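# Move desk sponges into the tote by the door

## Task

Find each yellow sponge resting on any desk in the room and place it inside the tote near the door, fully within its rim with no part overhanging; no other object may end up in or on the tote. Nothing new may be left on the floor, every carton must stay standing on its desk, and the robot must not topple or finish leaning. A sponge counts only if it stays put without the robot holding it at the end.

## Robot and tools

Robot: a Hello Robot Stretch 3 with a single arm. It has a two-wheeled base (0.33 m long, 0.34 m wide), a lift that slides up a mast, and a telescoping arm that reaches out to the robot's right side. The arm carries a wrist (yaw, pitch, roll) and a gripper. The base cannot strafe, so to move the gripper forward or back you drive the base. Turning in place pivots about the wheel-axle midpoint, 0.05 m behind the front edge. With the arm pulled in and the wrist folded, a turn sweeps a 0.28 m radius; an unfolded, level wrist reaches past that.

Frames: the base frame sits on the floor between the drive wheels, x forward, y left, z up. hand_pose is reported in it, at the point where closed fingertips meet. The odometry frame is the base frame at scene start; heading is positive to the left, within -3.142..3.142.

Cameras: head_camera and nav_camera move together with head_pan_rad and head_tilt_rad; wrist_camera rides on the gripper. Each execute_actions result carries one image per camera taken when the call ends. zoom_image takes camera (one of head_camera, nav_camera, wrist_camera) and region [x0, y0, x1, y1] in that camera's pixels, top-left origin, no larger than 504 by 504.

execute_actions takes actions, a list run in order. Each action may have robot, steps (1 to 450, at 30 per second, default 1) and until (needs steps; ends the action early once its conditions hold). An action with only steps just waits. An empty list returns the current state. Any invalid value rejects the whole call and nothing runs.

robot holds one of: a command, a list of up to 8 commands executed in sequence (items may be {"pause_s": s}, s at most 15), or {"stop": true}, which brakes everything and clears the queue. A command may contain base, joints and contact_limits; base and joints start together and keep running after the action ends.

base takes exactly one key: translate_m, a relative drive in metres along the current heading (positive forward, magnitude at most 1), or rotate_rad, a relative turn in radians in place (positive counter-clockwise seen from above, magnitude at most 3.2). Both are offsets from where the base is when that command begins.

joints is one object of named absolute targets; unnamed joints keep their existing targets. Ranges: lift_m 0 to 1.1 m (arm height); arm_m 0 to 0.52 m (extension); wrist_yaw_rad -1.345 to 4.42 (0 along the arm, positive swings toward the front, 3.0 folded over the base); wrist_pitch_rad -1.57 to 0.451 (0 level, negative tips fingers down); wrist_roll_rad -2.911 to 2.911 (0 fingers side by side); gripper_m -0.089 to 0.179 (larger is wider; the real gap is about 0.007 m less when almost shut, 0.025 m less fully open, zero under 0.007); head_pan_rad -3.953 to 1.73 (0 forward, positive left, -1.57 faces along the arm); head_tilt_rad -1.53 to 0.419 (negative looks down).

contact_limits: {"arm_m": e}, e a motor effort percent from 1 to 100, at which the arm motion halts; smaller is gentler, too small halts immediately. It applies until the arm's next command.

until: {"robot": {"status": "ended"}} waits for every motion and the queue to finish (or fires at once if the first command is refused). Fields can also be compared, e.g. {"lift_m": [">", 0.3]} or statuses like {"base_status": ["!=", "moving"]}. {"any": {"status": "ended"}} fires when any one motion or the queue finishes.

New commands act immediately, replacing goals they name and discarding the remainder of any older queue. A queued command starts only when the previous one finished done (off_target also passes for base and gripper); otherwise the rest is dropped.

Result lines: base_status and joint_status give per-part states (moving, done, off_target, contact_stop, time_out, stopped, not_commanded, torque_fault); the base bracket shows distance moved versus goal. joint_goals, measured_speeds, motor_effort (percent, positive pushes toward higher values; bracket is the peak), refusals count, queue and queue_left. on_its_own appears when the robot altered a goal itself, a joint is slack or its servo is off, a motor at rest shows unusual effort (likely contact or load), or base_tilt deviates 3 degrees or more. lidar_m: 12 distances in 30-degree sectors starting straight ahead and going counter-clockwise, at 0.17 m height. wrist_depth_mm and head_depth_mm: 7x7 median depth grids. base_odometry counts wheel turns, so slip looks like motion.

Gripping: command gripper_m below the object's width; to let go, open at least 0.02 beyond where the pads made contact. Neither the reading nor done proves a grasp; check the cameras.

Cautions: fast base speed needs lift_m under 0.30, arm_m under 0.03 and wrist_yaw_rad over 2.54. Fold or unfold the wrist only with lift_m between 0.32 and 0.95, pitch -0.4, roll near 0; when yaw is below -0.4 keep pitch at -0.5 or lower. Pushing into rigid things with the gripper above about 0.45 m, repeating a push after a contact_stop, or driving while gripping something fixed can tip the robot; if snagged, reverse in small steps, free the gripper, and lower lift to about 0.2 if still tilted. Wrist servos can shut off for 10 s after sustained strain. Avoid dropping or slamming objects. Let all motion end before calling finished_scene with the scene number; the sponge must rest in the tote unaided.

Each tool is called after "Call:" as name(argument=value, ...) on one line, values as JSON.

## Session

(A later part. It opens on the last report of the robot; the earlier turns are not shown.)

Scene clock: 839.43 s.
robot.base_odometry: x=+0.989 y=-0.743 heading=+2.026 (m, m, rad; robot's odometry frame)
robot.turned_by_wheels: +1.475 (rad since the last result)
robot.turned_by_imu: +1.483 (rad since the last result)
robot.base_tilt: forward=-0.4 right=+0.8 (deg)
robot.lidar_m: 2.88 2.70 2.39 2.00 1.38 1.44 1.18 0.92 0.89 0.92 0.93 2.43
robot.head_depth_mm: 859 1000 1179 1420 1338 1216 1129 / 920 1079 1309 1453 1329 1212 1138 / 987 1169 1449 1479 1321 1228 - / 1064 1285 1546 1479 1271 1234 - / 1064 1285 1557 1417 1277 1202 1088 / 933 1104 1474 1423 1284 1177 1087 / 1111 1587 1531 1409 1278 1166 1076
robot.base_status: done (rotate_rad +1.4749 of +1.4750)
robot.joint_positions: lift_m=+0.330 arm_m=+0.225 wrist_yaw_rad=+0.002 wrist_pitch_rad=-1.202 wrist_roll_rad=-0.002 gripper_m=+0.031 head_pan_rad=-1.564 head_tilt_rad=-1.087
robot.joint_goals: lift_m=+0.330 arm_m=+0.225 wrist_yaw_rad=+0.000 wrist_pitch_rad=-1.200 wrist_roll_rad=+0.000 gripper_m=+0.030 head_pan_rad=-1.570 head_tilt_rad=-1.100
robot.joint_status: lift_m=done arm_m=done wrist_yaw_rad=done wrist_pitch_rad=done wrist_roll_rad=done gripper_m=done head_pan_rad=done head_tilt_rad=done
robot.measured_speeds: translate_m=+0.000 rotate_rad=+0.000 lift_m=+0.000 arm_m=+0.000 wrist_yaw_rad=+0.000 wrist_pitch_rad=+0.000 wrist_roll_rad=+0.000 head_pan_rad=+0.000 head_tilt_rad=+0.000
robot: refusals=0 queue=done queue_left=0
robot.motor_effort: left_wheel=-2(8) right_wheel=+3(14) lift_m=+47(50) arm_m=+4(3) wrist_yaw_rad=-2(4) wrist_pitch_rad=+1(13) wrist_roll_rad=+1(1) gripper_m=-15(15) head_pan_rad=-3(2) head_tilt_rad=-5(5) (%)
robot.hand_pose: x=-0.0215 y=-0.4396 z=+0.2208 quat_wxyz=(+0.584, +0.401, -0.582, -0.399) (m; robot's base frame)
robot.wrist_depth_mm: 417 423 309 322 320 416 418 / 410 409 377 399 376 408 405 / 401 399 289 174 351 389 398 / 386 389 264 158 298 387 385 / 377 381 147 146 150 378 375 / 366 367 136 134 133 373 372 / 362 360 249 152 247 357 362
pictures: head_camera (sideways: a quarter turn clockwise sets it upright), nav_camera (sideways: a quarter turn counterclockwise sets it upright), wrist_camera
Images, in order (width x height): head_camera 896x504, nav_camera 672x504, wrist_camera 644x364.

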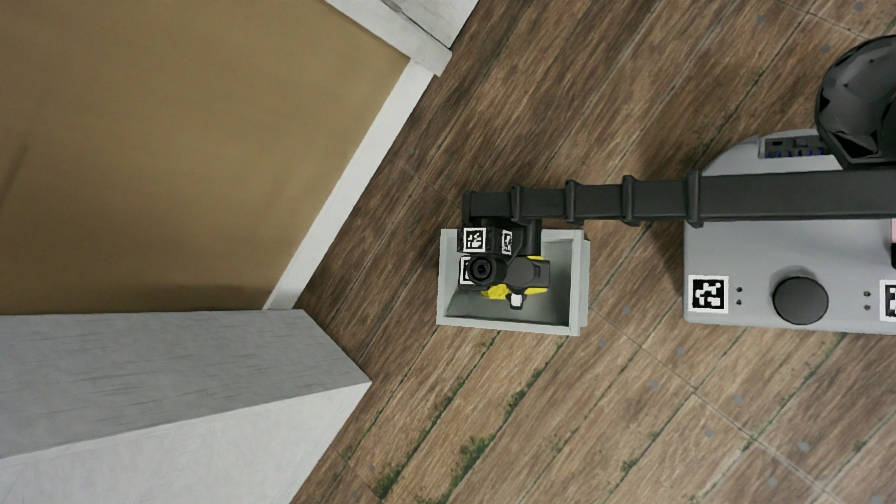

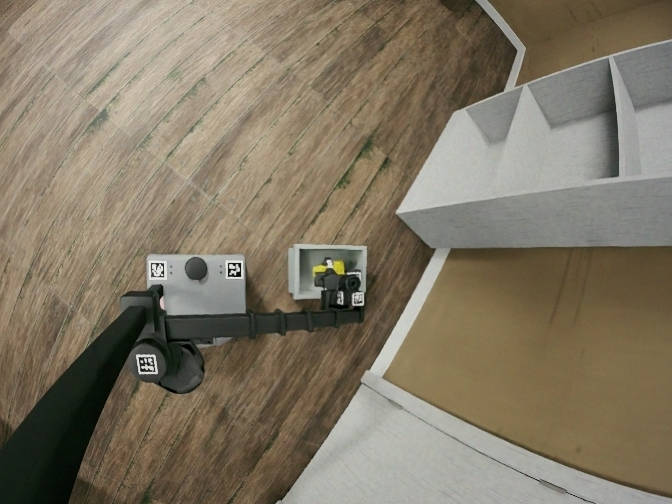

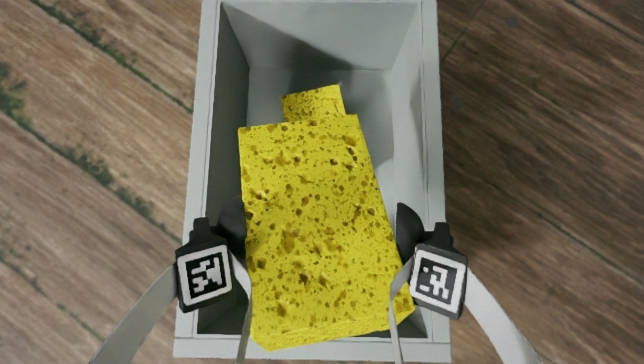

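Call:
execute_actions(actions=[{"robot": [{"joints": {"lift_m": 0.172}}, {"joints": {"arm_m": 0.255}}, {"joints": {"gripper_m": 0.09}}, {"pause_s": 0.3}, {"joints": {"lift_m": 0.33}}], "steps": 300, "until": {"robot": {"status": "ended"}}}])

Scene clock: 883.53 s.
robot.base_odometry: x=+0.989 y=-0.743 heading=+2.026 (m, m, rad; robot's odometry frame)
robot.turned_by_wheels: +0.000 (rad since the last result)
robot.turned_by_imu: -0.001 (rad since the last result)
robot.base_tilt: forward=-0.4 right=+1.0 (deg)
robot.lidar_m: 2.88 2.70 2.39 2.01 1.38 1.45 1.19 0.91 0.89 0.92 0.93 2.41
robot.head_depth_mm: 863 1001 1175 1418 1336 1221 1130 / 919 1081 1308 1462 1323 1210 1143 / 986 1173 1450 1487 1317 1228 - / 1067 1287 1550 1498 1276 1231 - / 1067 1286 1557 1428 1279 1198 1086 / 934 1107 1472 1420 1292 1171 1085 / 1112 1580 1517 1414 1283 1168 1074
robot.base_status: done (rotate_rad +1.4749 of +1.4750)
robot.joint_positions: lift_m=+0.330 arm_m=+0.255 wrist_yaw_rad=+0.002 wrist_pitch_rad=-1.203 wrist_roll_rad=-0.002 gripper_m=+0.090 head_pan_rad=-1.564 head_tilt_rad=-1.087
robot.joint_goals: lift_m=+0.330 arm_m=+0.255 wrist_yaw_rad=+0.000 wrist_pitch_rad=-1.200 wrist_roll_rad=+0.000 gripper_m=+0.090 head_pan_rad=-1.570 head_tilt_rad=-1.100
robot.joint_status: lift_m=done arm_m=done wrist_yaw_rad=done wrist_pitch_rad=done wrist_roll_rad=done gripper_m=done head_pan_rad=done head_tilt_rad=done
robot.measured_speeds: translate_m=+0.000 rotate_rad=+0.000 lift_m=+0.000 arm_m=+0.000 wrist_yaw_rad=+0.000 wrist_pitch_rad=+0.000 wrist_roll_rad=+0.000 head_pan_rad=+0.000 head_tilt_rad=+0.000
robot: refusals=0 queue=done queue_left=0
robot.motor_effort: left_wheel=-2(2) right_wheel=+3(3) lift_m=+47(50) arm_m=+4(4) wrist_yaw_rad=-2(2) wrist_pitch_rad=+2(2) wrist_roll_rad=+1(1) gripper_m=+0(85) head_pan_rad=-2(2) head_tilt_rad=-5(5) (%)
robot.hand_pose: x=-0.0215 y=-0.4693 z=+0.2207 quat_wxyz=(+0.584, +0.401, -0.582, -0.400) (m; robot's base frame)
robot.wrist_depth_mm: 417 423 305 306 418 415 421 / 415 406 327 352 342 408 404 / 396 400 374 351 352 397 396 / 387 385 330 339 350 385 385 / 382 379 375 332 374 381 376 / 369 373 359 361 363 370 366 / 361 363 300 348 322 361 362
pictures: head_camera (sideways: a quarter turn clockwise sets it upright), nav_camera (sideways: a quarter turn counterclockwise sets it upright), wrist_camera
Images, in order (width x height): head_camera 896x504, nav_camera 672x504, wrist_camera 644x364.

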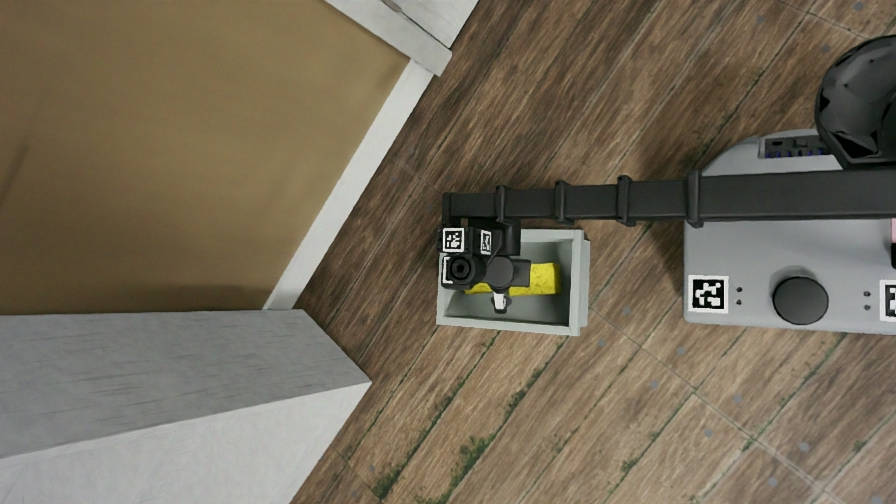

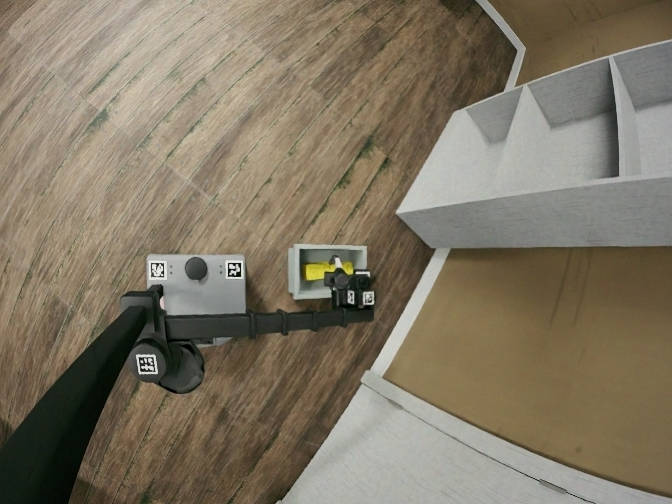

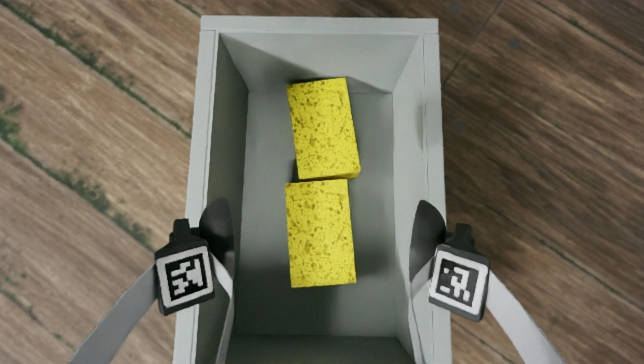

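Call:
execute_actions(actions=[{"robot": [{"joints": {"arm_m": 0.0, "wrist_pitch_rad": -0.4, "wrist_yaw_rad": 2.7, "lift_m": 0.293, "head_tilt_rad": -0.75}, "base": {"rotate_rad": -0.192}}, {"base": {"translate_m": 1.0}}, {"base": {"translate_m": 0.66}}], "steps": 450, "until": {"robot": {"status": "ended"}}}, {"robot": {"joints": {"lift_m": 0.93}}, "steps": 1}, {"robot": [{"base": {"translate_m": 0.403}}, {"base": {"rotate_rad": 1.104}}], "steps": 450, "until": {"robot": {"status": "ended"}}}])

Scene clock: 1007.50 s.
robot.base_odometry: x=+0.453 y=+1.249 heading=+2.938 (m, m, rad; robot's odometry frame)
robot.turned_by_wheels: +0.912 (rad since the last result)
robot.turned_by_imu: +0.922 (rad since the last result)
robot.base_tilt: forward=-0.3 right=+0.9 (deg)
robot.lidar_m: 2.01 1.69 2.43 3.29 2.57 1.79 1.50 1.60 0.46 0.73 0.89 0.85
robot.head_depth_mm: 922 1053 1104 603 - - 1177 / 917 1044 1093 594 - 1259 1160 / 909 1039 1073 589 - - 1146 / 904 1029 1058 581 - - - / 899 1024 1041 573 - 559 - / 894 1016 1030 566 618 567 1152 / 886 1007 1011 559 627 574 1123
robot.base_status: done (rotate_rad +1.1039 of +1.1040)
robot.joint_positions: lift_m=+0.930 arm_m=+0.000 wrist_yaw_rad=+2.698 wrist_pitch_rad=-0.421 wrist_roll_rad=-0.001 gripper_m=+0.090 head_pan_rad=-1.564 head_tilt_rad=-0.754
robot.joint_goals: lift_m=+0.930 arm_m=+0.000 wrist_yaw_rad=+2.700 wrist_pitch_rad=-0.400 wrist_roll_rad=+0.000 gripper_m=+0.090 head_pan_rad=-1.570 head_tilt_rad=-0.750
robot.joint_status: lift_m=done arm_m=done wrist_yaw_rad=done wrist_pitch_rad=done wrist_roll_rad=done gripper_m=done head_pan_rad=done head_tilt_rad=done
robot.measured_speeds: translate_m=+0.000 rotate_rad=+0.000 lift_m=+0.000 arm_m=+0.000 wrist_yaw_rad=+0.000 wrist_pitch_rad=+0.000 wrist_roll_rad=+0.000 head_pan_rad=+0.000 head_tilt_rad=+0.000
robot: refusals=0 queue=done queue_left=0
robot.motor_effort: left_wheel=-2(11) right_wheel=+3(9) lift_m=+47(53) arm_m=-4(1) wrist_yaw_rad=+2(5) wrist_pitch_rad=+13(14) wrist_roll_rad=+1(1) gripper_m=+0(0) head_pan_rad=-2(2) head_tilt_rad=+1(17) (%)
robot.hand_pose: x=+0.0750 y=+0.0570 z=+0.9419 quat_wxyz=(+0.297, +0.706, -0.008, +0.643) (m; robot's base frame)
robot.wrist_depth_mm: - - - - - - - / - - - - - - - / - - - - - - - / - - - - - - - / - - - - - - - / - - - - - - - / - - - - - - -
pictures: head_camera (sideways: a quarter turn clockwise sets it upright), nav_camera (sideways: a quarter turn counterclockwise sets it upright), wrist_camera
Images, in order (width x height): head_camera 896x504, nav_camera 672x504, wrist_camera 644x364.

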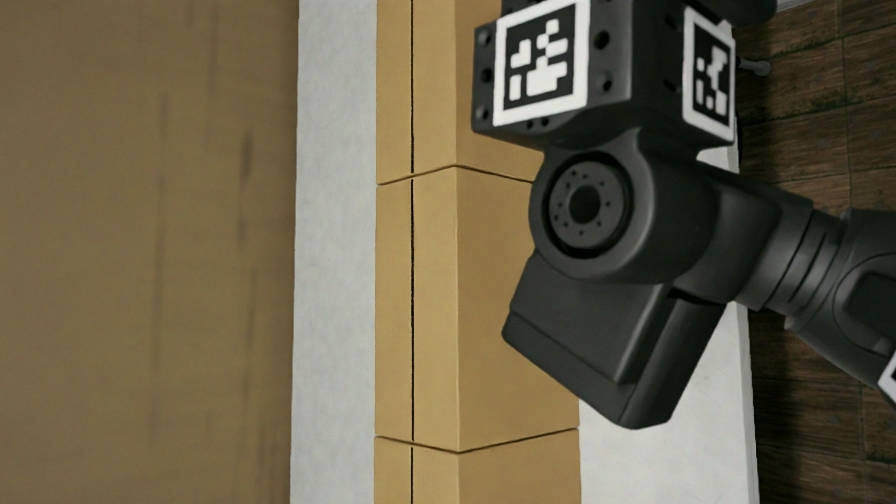

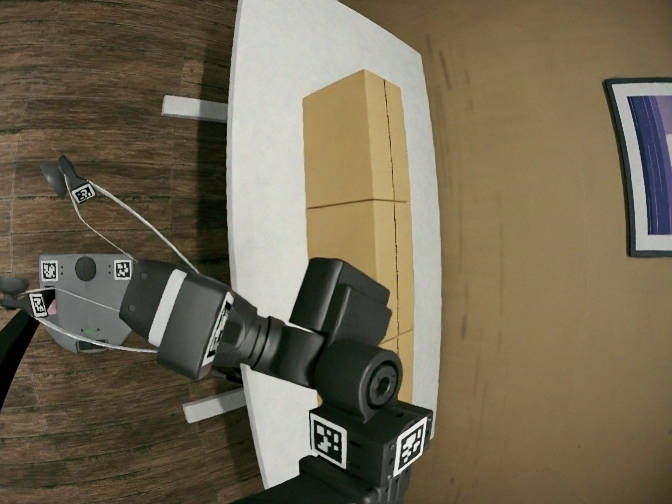

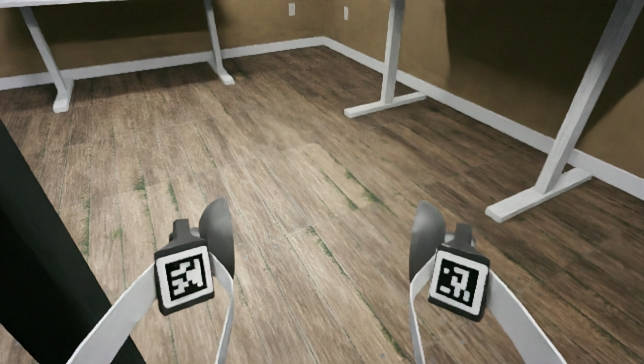

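Call:
execute_actions(actions=[{"robot": {"joints": {"wrist_yaw_rad": 0.0}}, "steps": 100, "until": {"robot": {"wrist_yaw_rad": ["<", 1.9]}}}, {"robot": {"joints": {"lift_m": 1.09}}, "steps": 100, "until": {"robot": {"lift_m": [">", 1.0]}}}, {"robot": {"joints": {"arm_m": 0.46}}, "steps": 150, "until": {"robot": {"arm_m": [">", 0.25]}}}, {"robot": {"joints": {"wrist_pitch_rad": -1.3}}, "steps": 200, "until": {"robot": {"status": "ended"}}}])

Scene clock: 1029.47 s.
robot.base_odometry: x=+0.453 y=+1.249 heading=+2.938 (m, m, rad; robot's odometry frame)
robot.turned_by_wheels: +0.000 (rad since the last result)
robot.turned_by_imu: -0.001 (rad since the last result)
robot.base_tilt: forward=-0.4 right=+0.9 (deg)
robot.lidar_m: 2.01 1.68 2.43 3.30 2.58 1.80 1.50 1.60 0.46 0.74 0.89 0.85
robot.head_depth_mm: 921 1052 1107 604 667 617 1177 / 915 1045 1088 597 659 611 1166 / 911 1038 1068 589 652 604 1154 / - 1051 1057 581 645 588 1139 / 898 1019 1042 573 639 584 1135 / 892 1012 1031 566 632 580 1131 / 889 1009 1011 559 628 575 1124
robot.base_status: done (rotate_rad +1.1039 of +1.1040)
robot.joint_positions: lift_m=+1.090 arm_m=+0.460 wrist_yaw_rad=+0.002 wrist_pitch_rad=-1.299 wrist_roll_rad=-0.001 gripper_m=+0.090 head_pan_rad=-1.564 head_tilt_rad=-0.754
robot.joint_goals: lift_m=+1.090 arm_m=+0.460 wrist_yaw_rad=+0.000 wrist_pitch_rad=-1.300 wrist_roll_rad=+0.000 gripper_m=+0.090 head_pan_rad=-1.570 head_tilt_rad=-0.750
robot.joint_status: lift_m=done arm_m=done wrist_yaw_rad=done wrist_pitch_rad=done wrist_roll_rad=done gripper_m=done head_pan_rad=done head_tilt_rad=done
robot.measured_speeds: translate_m=+0.000 rotate_rad=+0.000 lift_m=+0.000 arm_m=+0.000 wrist_yaw_rad=+0.000 wrist_pitch_rad=+0.000 wrist_roll_rad=+0.000 head_pan_rad=+0.000 head_tilt_rad=+0.000
robot: refusals=0 queue=done queue_left=0
robot.motor_effort: left_wheel=-2(2) right_wheel=+3(3) lift_m=+47(50) arm_m=+4(4) wrist_yaw_rad=-2(4) wrist_pitch_rad=+0(13) wrist_roll_rad=+1(1) gripper_m=+0(0) head_pan_rad=-2(2) head_tilt_rad=+1(1) (%)
robot.hand_pose: x=-0.0216 y=-0.6502 z=+0.9752 quat_wxyz=(+0.564, +0.428, -0.562, -0.427) (m; robot's base frame)
robot.wrist_depth_mm: 430 430 425 435 430 428 432 / 426 427 419 416 423 420 419 / 417 417 421 413 415 419 419 / 415 412 411 411 413 416 409 / 413 413 410 409 407 411 412 / 411 411 405 401 406 406 392 / 328 311 300 289 271 265 253
pictures: head_camera (sideways: a quarter turn clockwise sets it upright), nav_camera (sideways: a quarter turn counterclockwise sets it upright), wrist_camera
Images, in order (width x height): head_camera 896x504, nav_camera 672x504, wrist_camera 644x364.

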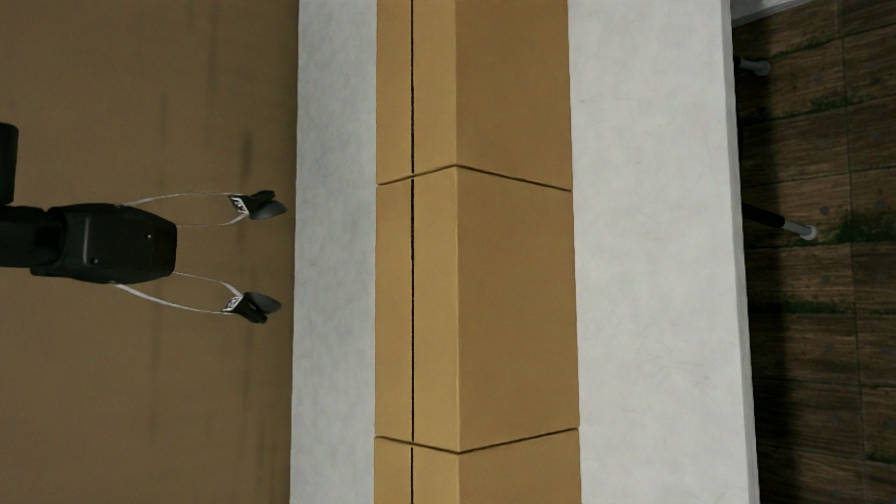

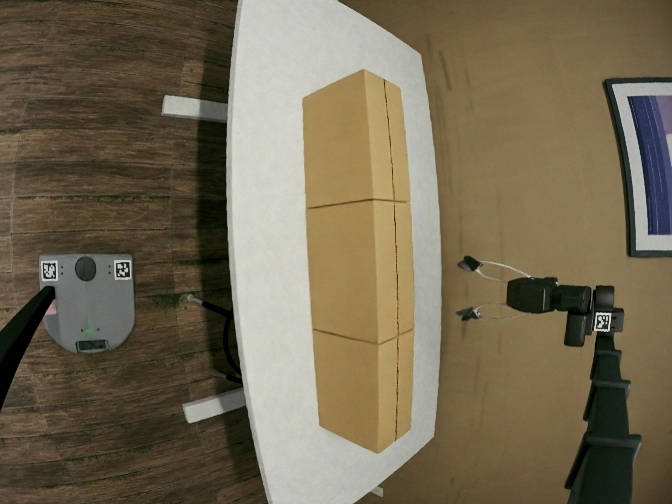

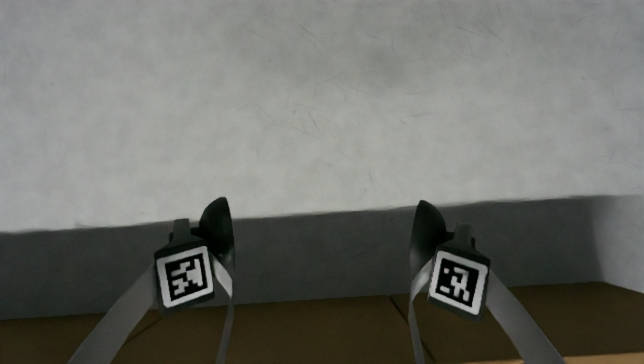

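Call:
execute_actions(actions=[{"robot": {"joints": {"wrist_yaw_rad": 0.8, "wrist_pitch_rad": -1.0}}, "steps": 100, "until": {"robot": {"status": "ended"}}}])

Scene clock: 1038.97 s.
robot.base_odometry: x=+0.453 y=+1.249 heading=+2.938 (m, m, rad; robot's odometry frame)
robot.turned_by_wheels: +0.000 (rad since the last result)
robot.turned_by_imu: -0.001 (rad since the last result)
robot.base_tilt: forward=-0.3 right=+0.8 (deg)
robot.lidar_m: 2.01 1.69 2.43 3.30 2.57 1.80 1.50 1.60 0.46 0.74 0.89 0.85
robot.head_depth_mm: 922 1053 1101 604 665 617 1171 / 917 1047 1088 597 659 612 1163 / 919 1038 1074 588 653 605 1153 / - 1050 1056 581 646 590 1145 / 915 1044 1040 573 640 584 1137 / 891 1007 1029 567 632 579 1127 / 888 1008 1012 559 627 573 1123
robot.base_status: done (rotate_rad +1.1039 of +1.1040)
robot.joint_positions: lift_m=+1.090 arm_m=+0.460 wrist_yaw_rad=+0.797 wrist_pitch_rad=-1.013 wrist_roll_rad=-0.001 gripper_m=+0.090 head_pan_rad=-1.564 head_tilt_rad=-0.754
robot.joint_goals: lift_m=+1.090 arm_m=+0.460 wrist_yaw_rad=+0.800 wrist_pitch_rad=-1.000 wrist_roll_rad=+0.000 gripper_m=+0.090 head_pan_rad=-1.570 head_tilt_rad=-0.750
robot.joint_status: lift_m=done arm_m=done wrist_yaw_rad=done wrist_pitch_rad=done wrist_roll_rad=done gripper_m=done head_pan_rad=done head_tilt_rad=done
robot.measured_speeds: translate_m=+0.000 rotate_rad=+0.000 lift_m=+0.000 arm_m=+0.000 wrist_yaw_rad=+0.000 wrist_pitch_rad=+0.000 wrist_roll_rad=+0.000 head_pan_rad=+0.000 head_tilt_rad=+0.000
robot: refusals=0 queue=done queue_left=0
robot.motor_effort: left_wheel=-2(2) right_wheel=+3(4) lift_m=+47(49) arm_m=+4(4) wrist_yaw_rad=+3(3) wrist_pitch_rad=+8(8) wrist_roll_rad=+1(1) gripper_m=+0(0) head_pan_rad=-2(2) head_tilt_rad=+2(2) (%)
robot.hand_pose: x=+0.0608 y=-0.6853 z=+0.9983 quat_wxyz=(+0.703, +0.556, -0.436, -0.076) (m; robot's base frame)
robot.wrist_depth_mm: 557 559 554 548 536 437 363 / 522 516 510 521 520 491 406 / 490 494 488 494 491 486 444 / 412 458 470 465 470 465 462 / 304 441 441 439 436 438 436 / 250 320 422 418 417 413 418 / 238 283 394 402 395 395 396
pictures: head_camera (sideways: a quarter turn clockwise sets it upright), nav_camera (sideways: a quarter turn counterclockwise sets it upright), wrist_camera
Images, in order (width x height): head_camera 896x504, nav_camera 672x504, wrist_camera 644x364.

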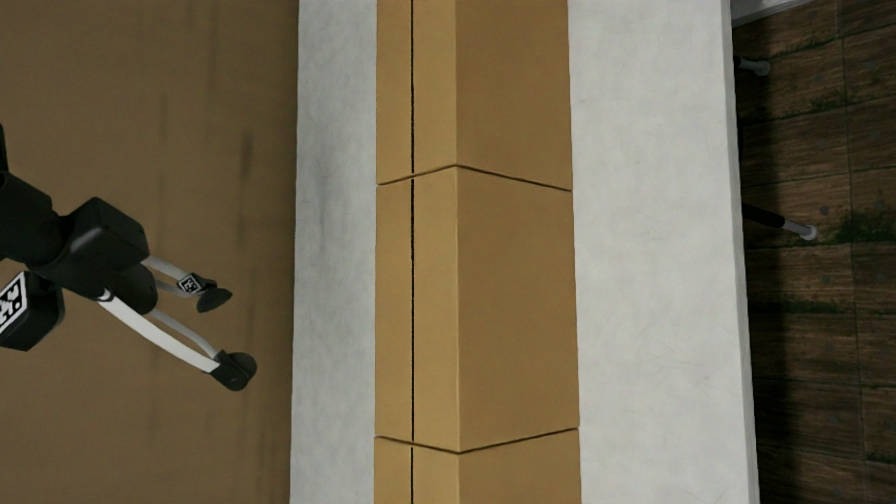

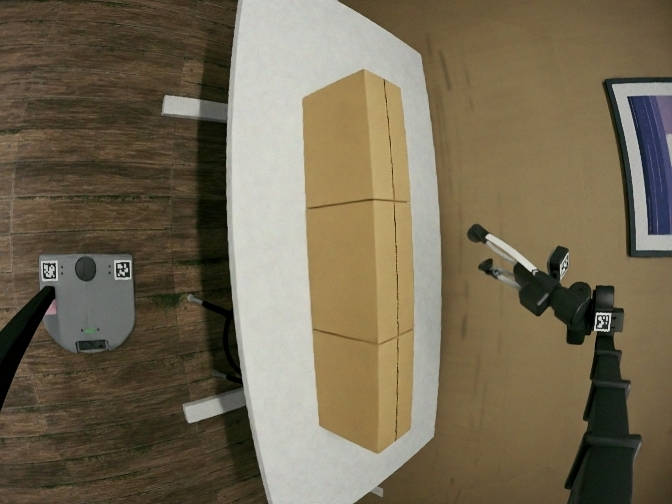

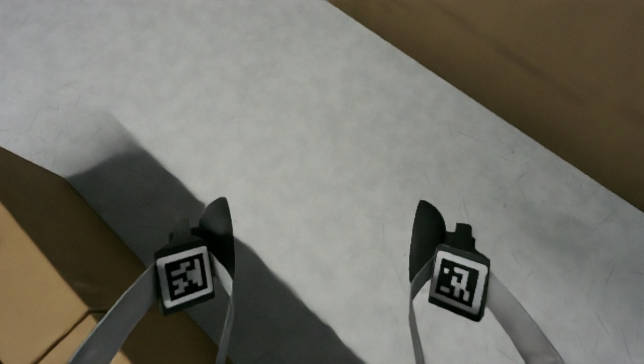

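Call:
execute_actions(actions=[{"robot": {"joints": {"wrist_yaw_rad": -0.2, "wrist_pitch_rad": -1.35, "gripper_m": 0.01}}, "steps": 100, "until": {"robot": {"status": "ended"}}}])

Scene clock: 1053.50 s.
robot.base_odometry: x=+0.453 y=+1.249 heading=+2.938 (m, m, rad; robot's odometry frame)
robot.turned_by_wheels: +0.000 (rad since the last result)
robot.turned_by_imu: -0.001 (rad since the last result)
robot.base_tilt: forward=-0.3 right=+0.9 (deg)
robot.lidar_m: 2.01 1.68 2.43 3.30 2.57 1.80 1.50 1.61 0.46 0.74 0.90 0.85
robot.head_depth_mm: 922 1053 1103 603 667 617 1169 / 915 1046 1090 596 659 612 1159 / 910 1040 1072 588 652 605 1154 / - 1055 1021 581 646 589 1145 / 898 1022 1042 574 639 584 1136 / 895 1016 1028 566 634 580 1129 / 888 1007 1012 559 626 575 1125
robot.base_status: done (rotate_rad +1.1039 of +1.1040)
robot.joint_positions: lift_m=+1.090 arm_m=+0.460 wrist_yaw_rad=-0.197 wrist_pitch_rad=-1.348 wrist_roll_rad=-0.001 gripper_m=+0.010 head_pan_rad=-1.564 head_tilt_rad=-0.754
robot.joint_goals: lift_m=+1.090 arm_m=+0.460 wrist_yaw_rad=-0.200 wrist_pitch_rad=-1.350 wrist_roll_rad=+0.000 gripper_m=+0.010 head_pan_rad=-1.570 head_tilt_rad=-0.750
robot.joint_status: lift_m=done arm_m=done wrist_yaw_rad=done wrist_pitch_rad=done wrist_roll_rad=done gripper_m=done head_pan_rad=done head_tilt_rad=done
robot.measured_speeds: translate_m=+0.000 rotate_rad=+0.000 lift_m=+0.000 arm_m=+0.000 wrist_yaw_rad=+0.000 wrist_pitch_rad=+0.000 wrist_roll_rad=+0.000 head_pan_rad=+0.000 head_tilt_rad=+0.000
robot: refusals=0 queue=done queue_left=0
robot.motor_effort: left_wheel=-2(2) right_wheel=+3(3) lift_m=+48(47) arm_m=+4(4) wrist_yaw_rad=-3(4) wrist_pitch_rad=-1(8) wrist_roll_rad=+1(1) gripper_m=+0(86) head_pan_rad=-2(2) head_tilt_rad=+1(1) (%)
robot.hand_pose: x=-0.0281 y=-0.6372 z=+0.9733 quat_wxyz=(+0.507, +0.385, -0.593, -0.493) (m; robot's base frame)
robot.wrist_depth_mm: 414 414 418 412 412 413 415 / 419 416 417 416 409 411 412 / 416 413 410 415 415 414 417 / 412 412 409 417 408 411 412 / 412 409 408 410 409 388 308 / 411 408 411 326 298 251 232 / 411 367 282 246 232 230 231
pictures: head_camera (sideways: a quarter turn clockwise sets it upright), nav_camera (sideways: a quarter turn counterclockwise sets it upright), wrist_camera
Images, in order (width x height): head_camera 896x504, nav_camera 672x504, wrist_camera 644x364.

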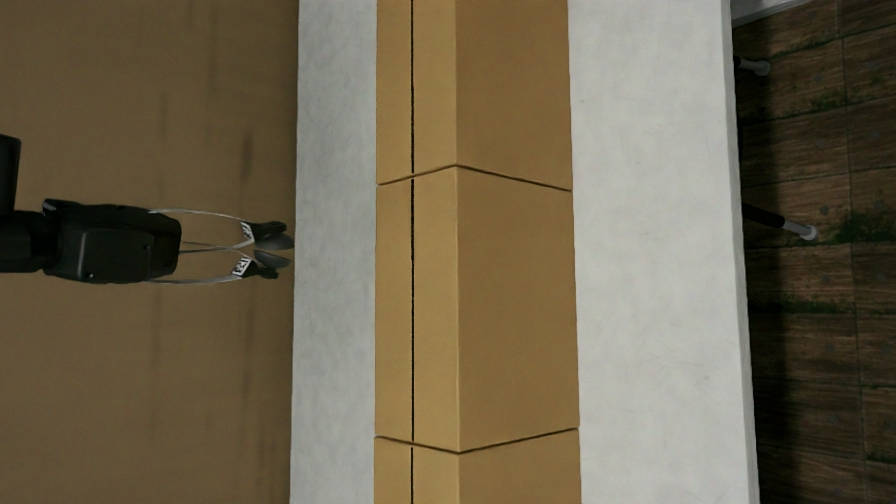

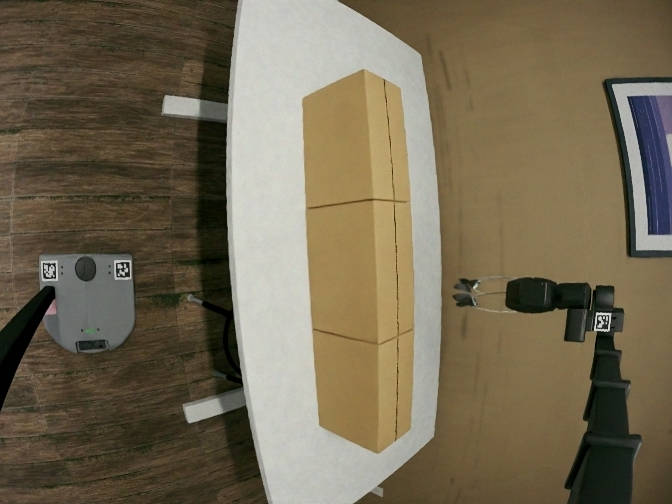

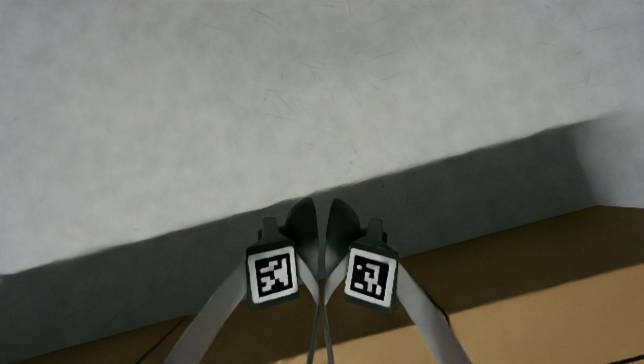

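Call:
execute_actions(actions=[{"robot": {"joints": {"arm_m": 0.0, "wrist_pitch_rad": 0.0, "wrist_yaw_rad": 0.0, "lift_m": 1.1, "head_tilt_rad": -0.5}}, "steps": 60, "until": {"robot": {"arm_m": ["<", 0.3]}}}, {"robot": [{"base": {"rotate_rad": 0.706}}, {"base": {"translate_m": 1.0}}, {"base": {"translate_m": 0.071}}, {"base": {"rotate_rad": 0.865}}], "steps": 450, "until": {"robot": {"status": "ended"}}}, {"steps": 300, "until": {"robot": {"status": "ended"}}}])

Scene clock: 1169.93 s.
robot.base_odometry: x=-0.486 y=+0.733 heading=-1.775 (m, m, rad; robot's odometry frame)
robot.turned_by_wheels: +1.571 (rad since the last result)
robot.turned_by_imu: +1.584 (rad since the last result)
robot.base_tilt: forward=-0.2 right=+0.8 (deg)
robot.lidar_m: 2.57 2.94 2.74 2.31 1.74 1.48 1.27 1.74 1.23 0.72 1.20 1.40
robot.head_depth_mm: - - - - - 1549 1312 / - - - - - 1490 1303 / - - - - - - 1294 / 943 - - - - 1464 1283 / 956 1043 1104 683 515 1036 1203 / 952 1038 1077 659 510 1479 1263 / 945 1030 505 508 504 1427 1255
robot.base_status: done (rotate_rad +0.8649 of +0.8650)
robot.joint_positions: lift_m=+1.100 arm_m=+0.000 wrist_yaw_rad=-0.001 wrist_pitch_rad=-0.025 wrist_roll_rad=-0.001 gripper_m=+0.010 head_pan_rad=-1.564 head_tilt_rad=-0.507
robot.joint_goals: lift_m=+1.100 arm_m=+0.000 wrist_yaw_rad=+0.000 wrist_pitch_rad=+0.000 wrist_roll_rad=+0.000 gripper_m=+0.010 head_pan_rad=-1.570 head_tilt_rad=-0.500
robot.joint_status: lift_m=done arm_m=done wrist_yaw_rad=done wrist_pitch_rad=done wrist_roll_rad=done gripper_m=done head_pan_rad=done head_tilt_rad=done
robot.measured_speeds: translate_m=+0.000 rotate_rad=+0.000 lift_m=+0.000 arm_m=+0.000 wrist_yaw_rad=+0.000 wrist_pitch_rad=+0.000 wrist_roll_rad=+0.000 head_pan_rad=+0.000 head_tilt_rad=+0.000
robot: refusals=0 queue=done queue_left=0
robot.motor_effort: left_wheel=-2(7) right_wheel=+3(10) lift_m=+47(50) arm_m=-3(1) wrist_yaw_rad=+1(3) wrist_pitch_rad=+15(15) wrist_roll_rad=+1(1) gripper_m=+0(0) head_pan_rad=-2(1) head_tilt_rad=+3(16) (%)
robot.hand_pose: x=-0.0217 y=-0.4008 z=+1.2081 quat_wxyz=(+0.708, +0.009, -0.706, -0.009) (m; robot's base frame)
robot.wrist_depth_mm: 820 832 840 850 863 857 879 / 843 860 871 868 873 894 897 / 883 867 877 877 890 902 916 / 889 934 926 913 933 936 960 / 850 378 838 990 984 973 - / 271 296 639 547 - - - / 275 282 477 477 515 - -
pictures: head_camera (sideways: a quarter turn clockwise sets it upright), nav_camera (sideways: a quarter turn counterclockwise sets it upright), wrist_camera
Images, in order (width x height): head_camera 896x504, nav_camera 672x504, wrist_camera 644x364.

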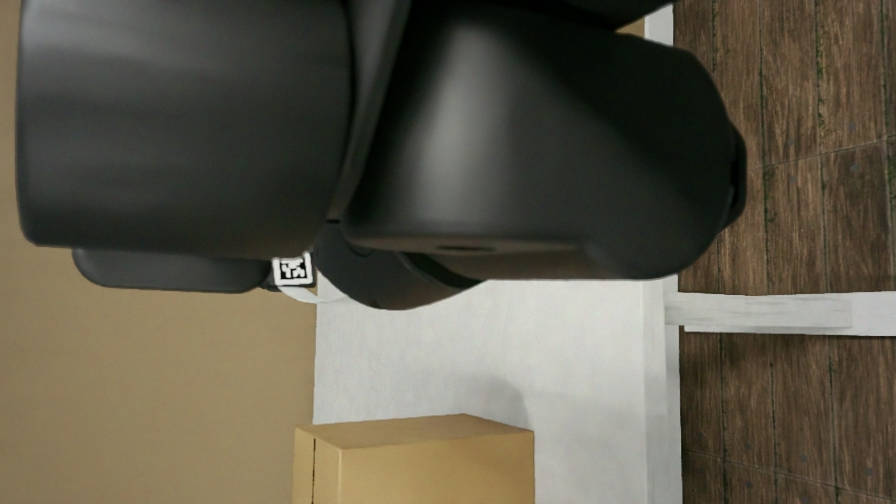

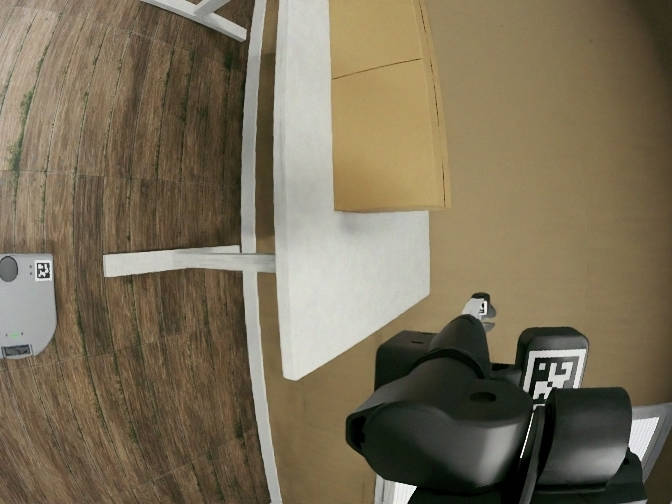

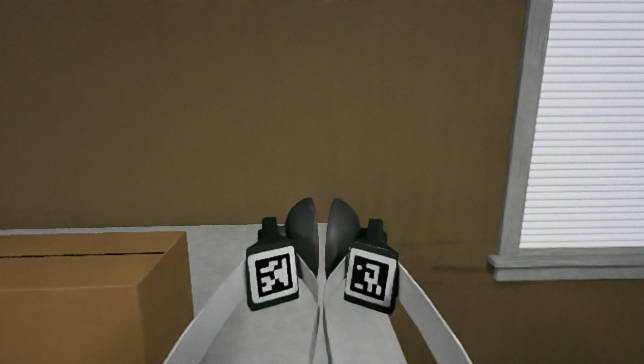

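Call:
execute_actions(actions=[{"robot": {"joints": {"arm_m": 0.52}}, "steps": 200, "until": {"robot": {"arm_m": [">", 0.42]}}}, {"robot": {"joints": {"wrist_yaw_rad": 1.2, "wrist_pitch_rad": -0.2}}, "steps": 200, "until": {"robot": {"status": "ended"}}}])

Scene clock: 1186.93 s.
robot.base_odometry: x=-0.486 y=+0.733 heading=-1.775 (m, m, rad; robot's odometry frame)
robot.turned_by_wheels: +0.000 (rad since the last result)
robot.turned_by_imu: -0.001 (rad since the last result)
robot.base_tilt: forward=-0.4 right=+0.9 (deg)
robot.lidar_m: 2.56 2.94 2.74 2.31 1.74 1.48 1.27 1.74 1.23 0.72 1.20 1.40
robot.head_depth_mm: 963 1100 1194 1341 1534 1602 1314 / 956 1087 1186 1331 1459 1540 1306 / 951 1079 1178 806 526 1515 1291 / 953 - 1112 712 520 1504 1284 / 955 1033 1098 700 514 1040 1204 / 949 1032 1074 659 509 1473 1266 / 943 1019 504 507 504 1430 1256
robot.base_status: done (rotate_rad +0.8649 of +0.8650)
robot.joint_positions: lift_m=+1.100 arm_m=+0.519 wrist_yaw_rad=+1.197 wrist_pitch_rad=-0.216 wrist_roll_rad=-0.001 gripper_m=+0.010 head_pan_rad=-1.564 head_tilt_rad=-0.507
robot.joint_goals: lift_m=+1.100 arm_m=+0.520 wrist_yaw_rad=+1.200 wrist_pitch_rad=-0.200 wrist_roll_rad=+0.000 gripper_m=+0.010 head_pan_rad=-1.570 head_tilt_rad=-0.500
robot.joint_status: lift_m=done arm_m=done wrist_yaw_rad=done wrist_pitch_rad=done wrist_roll_rad=done gripper_m=done head_pan_rad=done head_tilt_rad=done
robot.measured_speeds: translate_m=+0.000 rotate_rad=+0.000 lift_m=+0.000 arm_m=+0.000 wrist_yaw_rad=+0.000 wrist_pitch_rad=+0.000 wrist_roll_rad=+0.000 head_pan_rad=+0.000 head_tilt_rad=+0.000
robot: refusals=0 queue=done queue_left=0
robot.motor_effort: left_wheel=-2(2) right_wheel=+3(3) lift_m=+47(48) arm_m=+4(6) wrist_yaw_rad=+3(4) wrist_pitch_rad=+10(15) wrist_roll_rad=+1(1) gripper_m=+0(0) head_pan_rad=-2(3) head_tilt_rad=+2(2) (%)
robot.hand_pose: x=+0.2067 y=-0.7536 z=+1.1599 quat_wxyz=(+0.625, +0.459, -0.537, +0.333) (m; robot's base frame)
robot.wrist_depth_mm: - - - - 677 488 386 / - - - - 674 497 400 / 438 885 - - 709 518 404 / 311 628 716 718 674 536 415 / 259 514 540 560 542 505 425 / 240 419 441 401 444 431 417 / 225 353 364 362 362 356 361
pictures: head_camera (sideways: a quarter turn clockwise sets it upright), nav_camera (sideways: a quarter turn counterclockwise sets it upright), wrist_camera
Images, in order (width x height): head_camera 896x504, nav_camera 672x504, wrist_camera 644x364.

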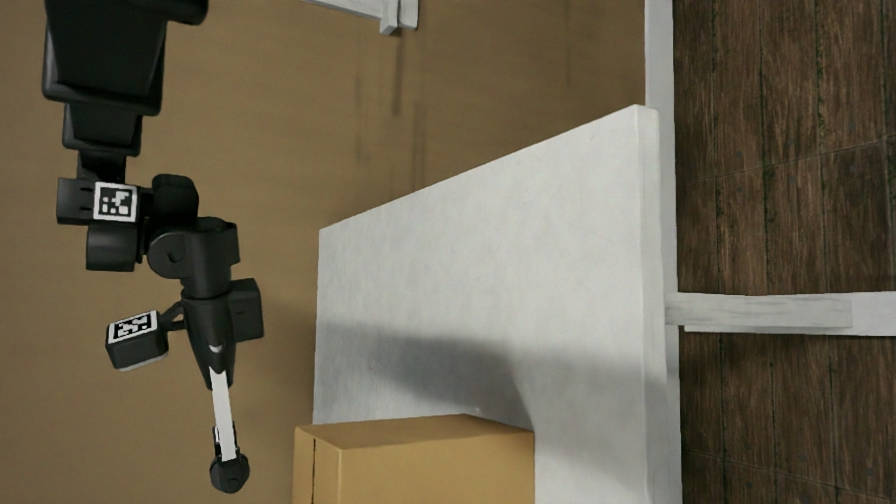

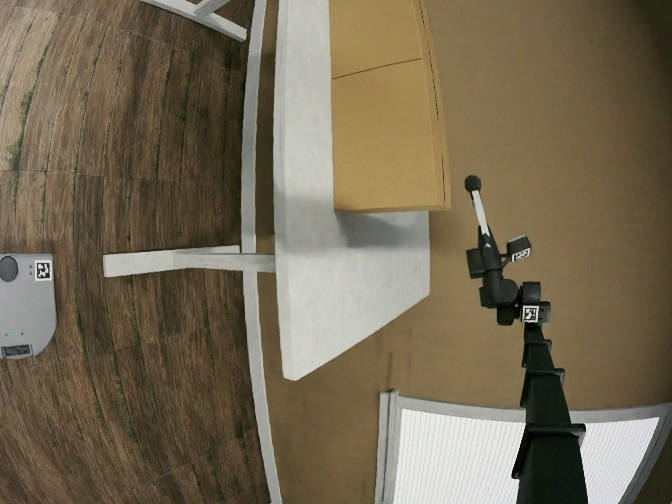

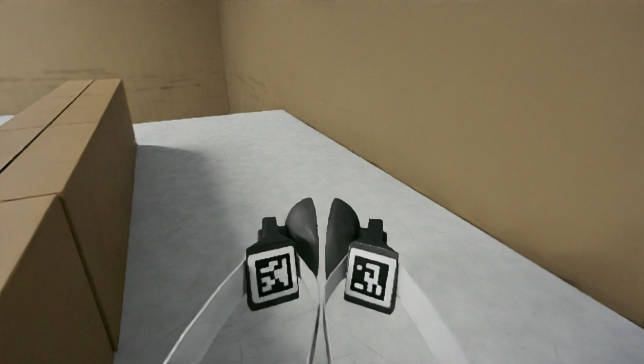

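Call:
execute_actions(actions=[{"robot": {"joints": {"gripper_m": 0.17, "wrist_pitch_rad": -0.45, "wrist_yaw_rad": 1.0}}, "steps": 100, "until": {"robot": {"status": "ended"}}}])

Scene clock: 1196.87 s.
robot.base_odometry: x=-0.486 y=+0.733 heading=-1.775 (m, m, rad; robot's odometry frame)
robot.turned_by_wheels: +0.000 (rad since the last result)
robot.turned_by_imu: -0.001 (rad since the last result)
robot.base_tilt: forward=-0.3 right=+0.9 (deg)
robot.lidar_m: 2.57 2.94 2.74 2.32 1.74 1.49 1.27 1.74 1.23 0.71 1.20 1.40
robot.head_depth_mm: 958 1104 1200 1345 1530 1591 1312 / 953 1087 1188 1331 1460 1538 1302 / 949 1082 1174 807 525 1523 1290 / 953 - 1112 712 520 1506 1282 / 959 1044 1087 701 514 1038 1199 / 949 1034 1003 658 509 1477 1267 / 943 1029 503 507 504 1429 1255
robot.base_status: done (rotate_rad +0.8649 of +0.8650)
robot.joint_positions: lift_m=+1.100 arm_m=+0.519 wrist_yaw_rad=+1.003 wrist_pitch_rad=-0.464 wrist_roll_rad=-0.001 gripper_m=+0.170 head_pan_rad=-1.564 head_tilt_rad=-0.507
robot.joint_goals: lift_m=+1.100 arm_m=+0.520 wrist_yaw_rad=+1.000 wrist_pitch_rad=-0.450 wrist_roll_rad=+0.000 gripper_m=+0.170 head_pan_rad=-1.570 head_tilt_rad=-0.500
robot.joint_status: lift_m=done arm_m=done wrist_yaw_rad=done wrist_pitch_rad=done wrist_roll_rad=done gripper_m=done head_pan_rad=done head_tilt_rad=done
robot.measured_speeds: translate_m=+0.000 rotate_rad=+0.000 lift_m=+0.000 arm_m=+0.000 wrist_yaw_rad=+0.000 wrist_pitch_rad=+0.000 wrist_roll_rad=+0.000 head_pan_rad=+0.000 head_tilt_rad=+0.000
robot: refusals=0 queue=done queue_left=0
robot.motor_effort: left_wheel=-2(2) right_wheel=+3(3) lift_m=+47(48) arm_m=+4(3) wrist_yaw_rad=-4(4) wrist_pitch_rad=+8(10) wrist_roll_rad=+1(1) gripper_m=+0(91) head_pan_rad=-2(2) head_tilt_rad=+2(2) (%)
robot.hand_pose: x=+0.1627 y=-0.7814 z=+1.1023 quat_wxyz=(+0.682, +0.473, -0.524, +0.189) (m; robot's base frame)
robot.wrist_depth_mm: - - 957 725 535 429 348 / 702 694 710 686 563 444 361 / 536 553 542 536 525 466 384 / 439 437 437 437 436 436 400 / 371 371 367 362 364 363 367 / - 315 319 314 317 313 317 / 274 279 279 276 277 276 272
pictures: head_camera (sideways: a quarter turn clockwise sets it upright), nav_camera (sideways: a quarter turn counterclockwise sets it upright), wrist_camera
Images, in order (width x height): head_camera 896x504, nav_camera 672x504, wrist_camera 644x364.

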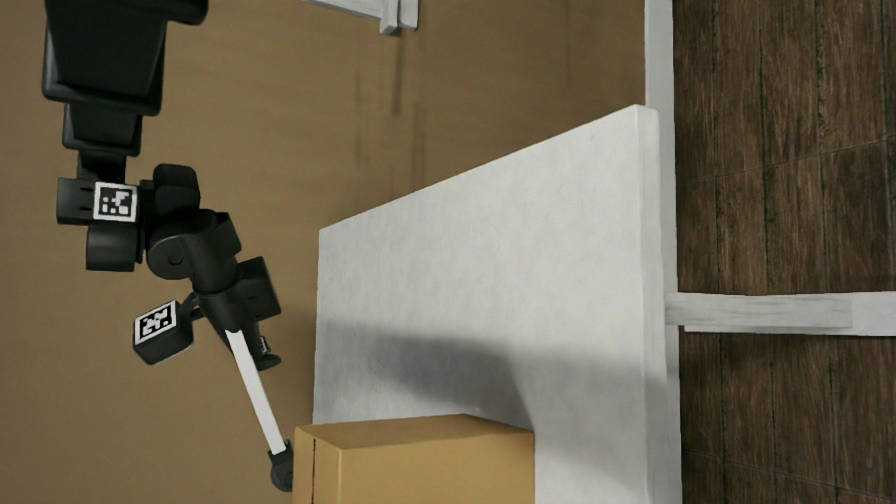

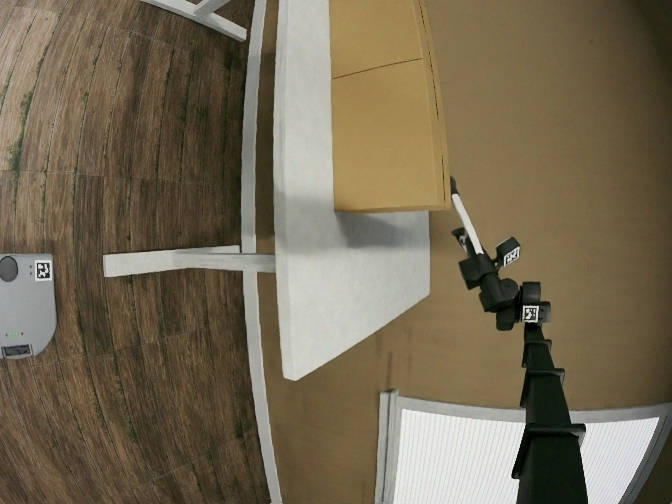

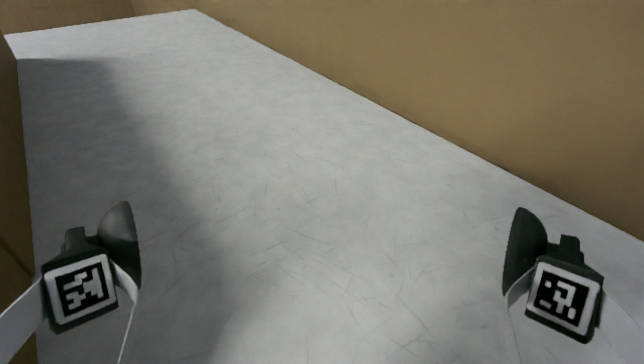

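Call:
execute_actions(actions=[{"robot": {"joints": {"wrist_pitch_rad": -0.9, "gripper_m": 0.12}}, "steps": 100, "until": {"robot": {"status": "ended"}}}])

Scene clock: 1212.13 s.
robot.base_odometry: x=-0.486 y=+0.733 heading=-1.775 (m, m, rad; robot's odometry frame)
robot.turned_by_wheels: +0.000 (rad since the last result)
robot.turned_by_imu: -0.001 (rad since the last result)
robot.base_tilt: forward=-0.4 right=+0.9 (deg)
robot.lidar_m: 2.57 2.93 2.74 2.31 1.74 1.48 1.27 1.74 1.23 0.72 1.20 1.40
robot.head_depth_mm: 960 1105 1199 1340 1525 1595 1314 / 955 1091 1189 1331 1459 1538 1304 / 951 1086 1175 806 525 1516 1291 / 953 - 1042 711 520 1511 1284 / 955 1031 1019 701 513 1037 1201 / 949 1035 1094 658 508 1476 1260 / 943 1032 504 507 503 1428 1259
robot.base_status: done (rotate_rad +0.8649 of +0.8650)
robot.joint_positions: lift_m=+1.100 arm_m=+0.519 wrist_yaw_rad=+1.003 wrist_pitch_rad=-0.907 wrist_roll_rad=-0.001 gripper_m=+0.120 head_pan_rad=-1.564 head_tilt_rad=-0.507
robot.joint_goals: lift_m=+1.100 arm_m=+0.520 wrist_yaw_rad=+1.000 wrist_pitch_rad=-0.900 wrist_roll_rad=+0.000 gripper_m=+0.120 head_pan_rad=-1.570 head_tilt_rad=-0.500
robot.joint_status: lift_m=done arm_m=done wrist_yaw_rad=done wrist_pitch_rad=done wrist_roll_rad=done gripper_m=done head_pan_rad=done head_tilt_rad=done
robot.measured_speeds: translate_m=+0.000 rotate_rad=+0.000 lift_m=+0.000 arm_m=+0.000 wrist_yaw_rad=+0.000 wrist_pitch_rad=+0.000 wrist_roll_rad=+0.000 head_pan_rad=+0.000 head_tilt_rad=+0.000
robot: refusals=0 queue=done queue_left=0
robot.motor_effort: left_wheel=-2(2) right_wheel=+3(3) lift_m=+47(47) arm_m=+4(4) wrist_yaw_rad=-4(3) wrist_pitch_rad=+4(8) wrist_roll_rad=+1(1) gripper_m=+0(89) head_pan_rad=-3(1) head_tilt_rad=+2(2) (%)
robot.hand_pose: x=+0.0957 y=-0.7388 z=+1.0219 quat_wxyz=(+0.707, +0.577, -0.408, +0.034) (m; robot's base frame)
robot.wrist_depth_mm: 331 326 330 326 325 325 320 / 297 297 298 296 297 296 294 / 275 276 273 276 271 270 272 / 251 254 251 253 252 252 250 / 219 240 236 237 235 237 233 / 185 - 221 223 218 - 221 / - 207 207 205 207 205 205
pictures: head_camera (sideways: a quarter turn clockwise sets it upright), nav_camera (sideways: a quarter turn counterclockwise sets it upright), wrist_camera
Images, in order (width x height): head_camera 896x504, nav_camera 672x504, wrist_camera 644x364.

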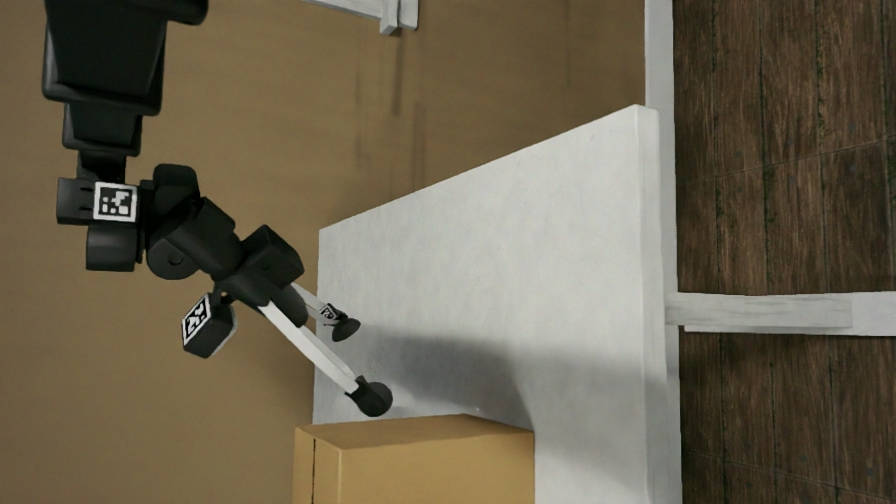

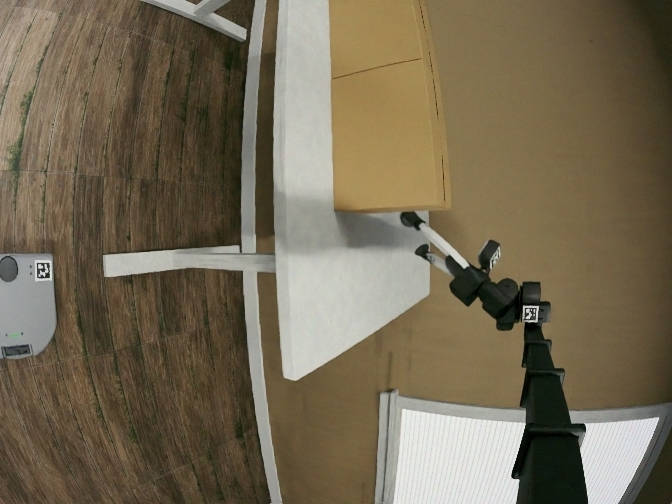

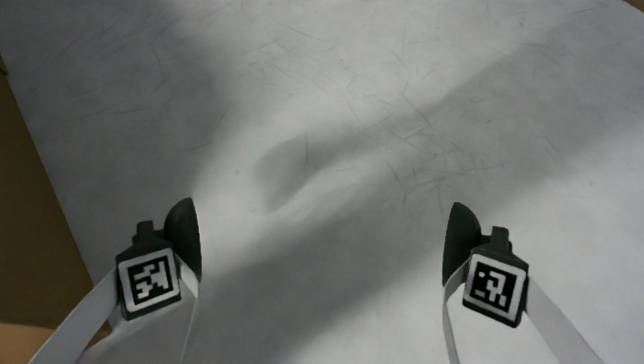

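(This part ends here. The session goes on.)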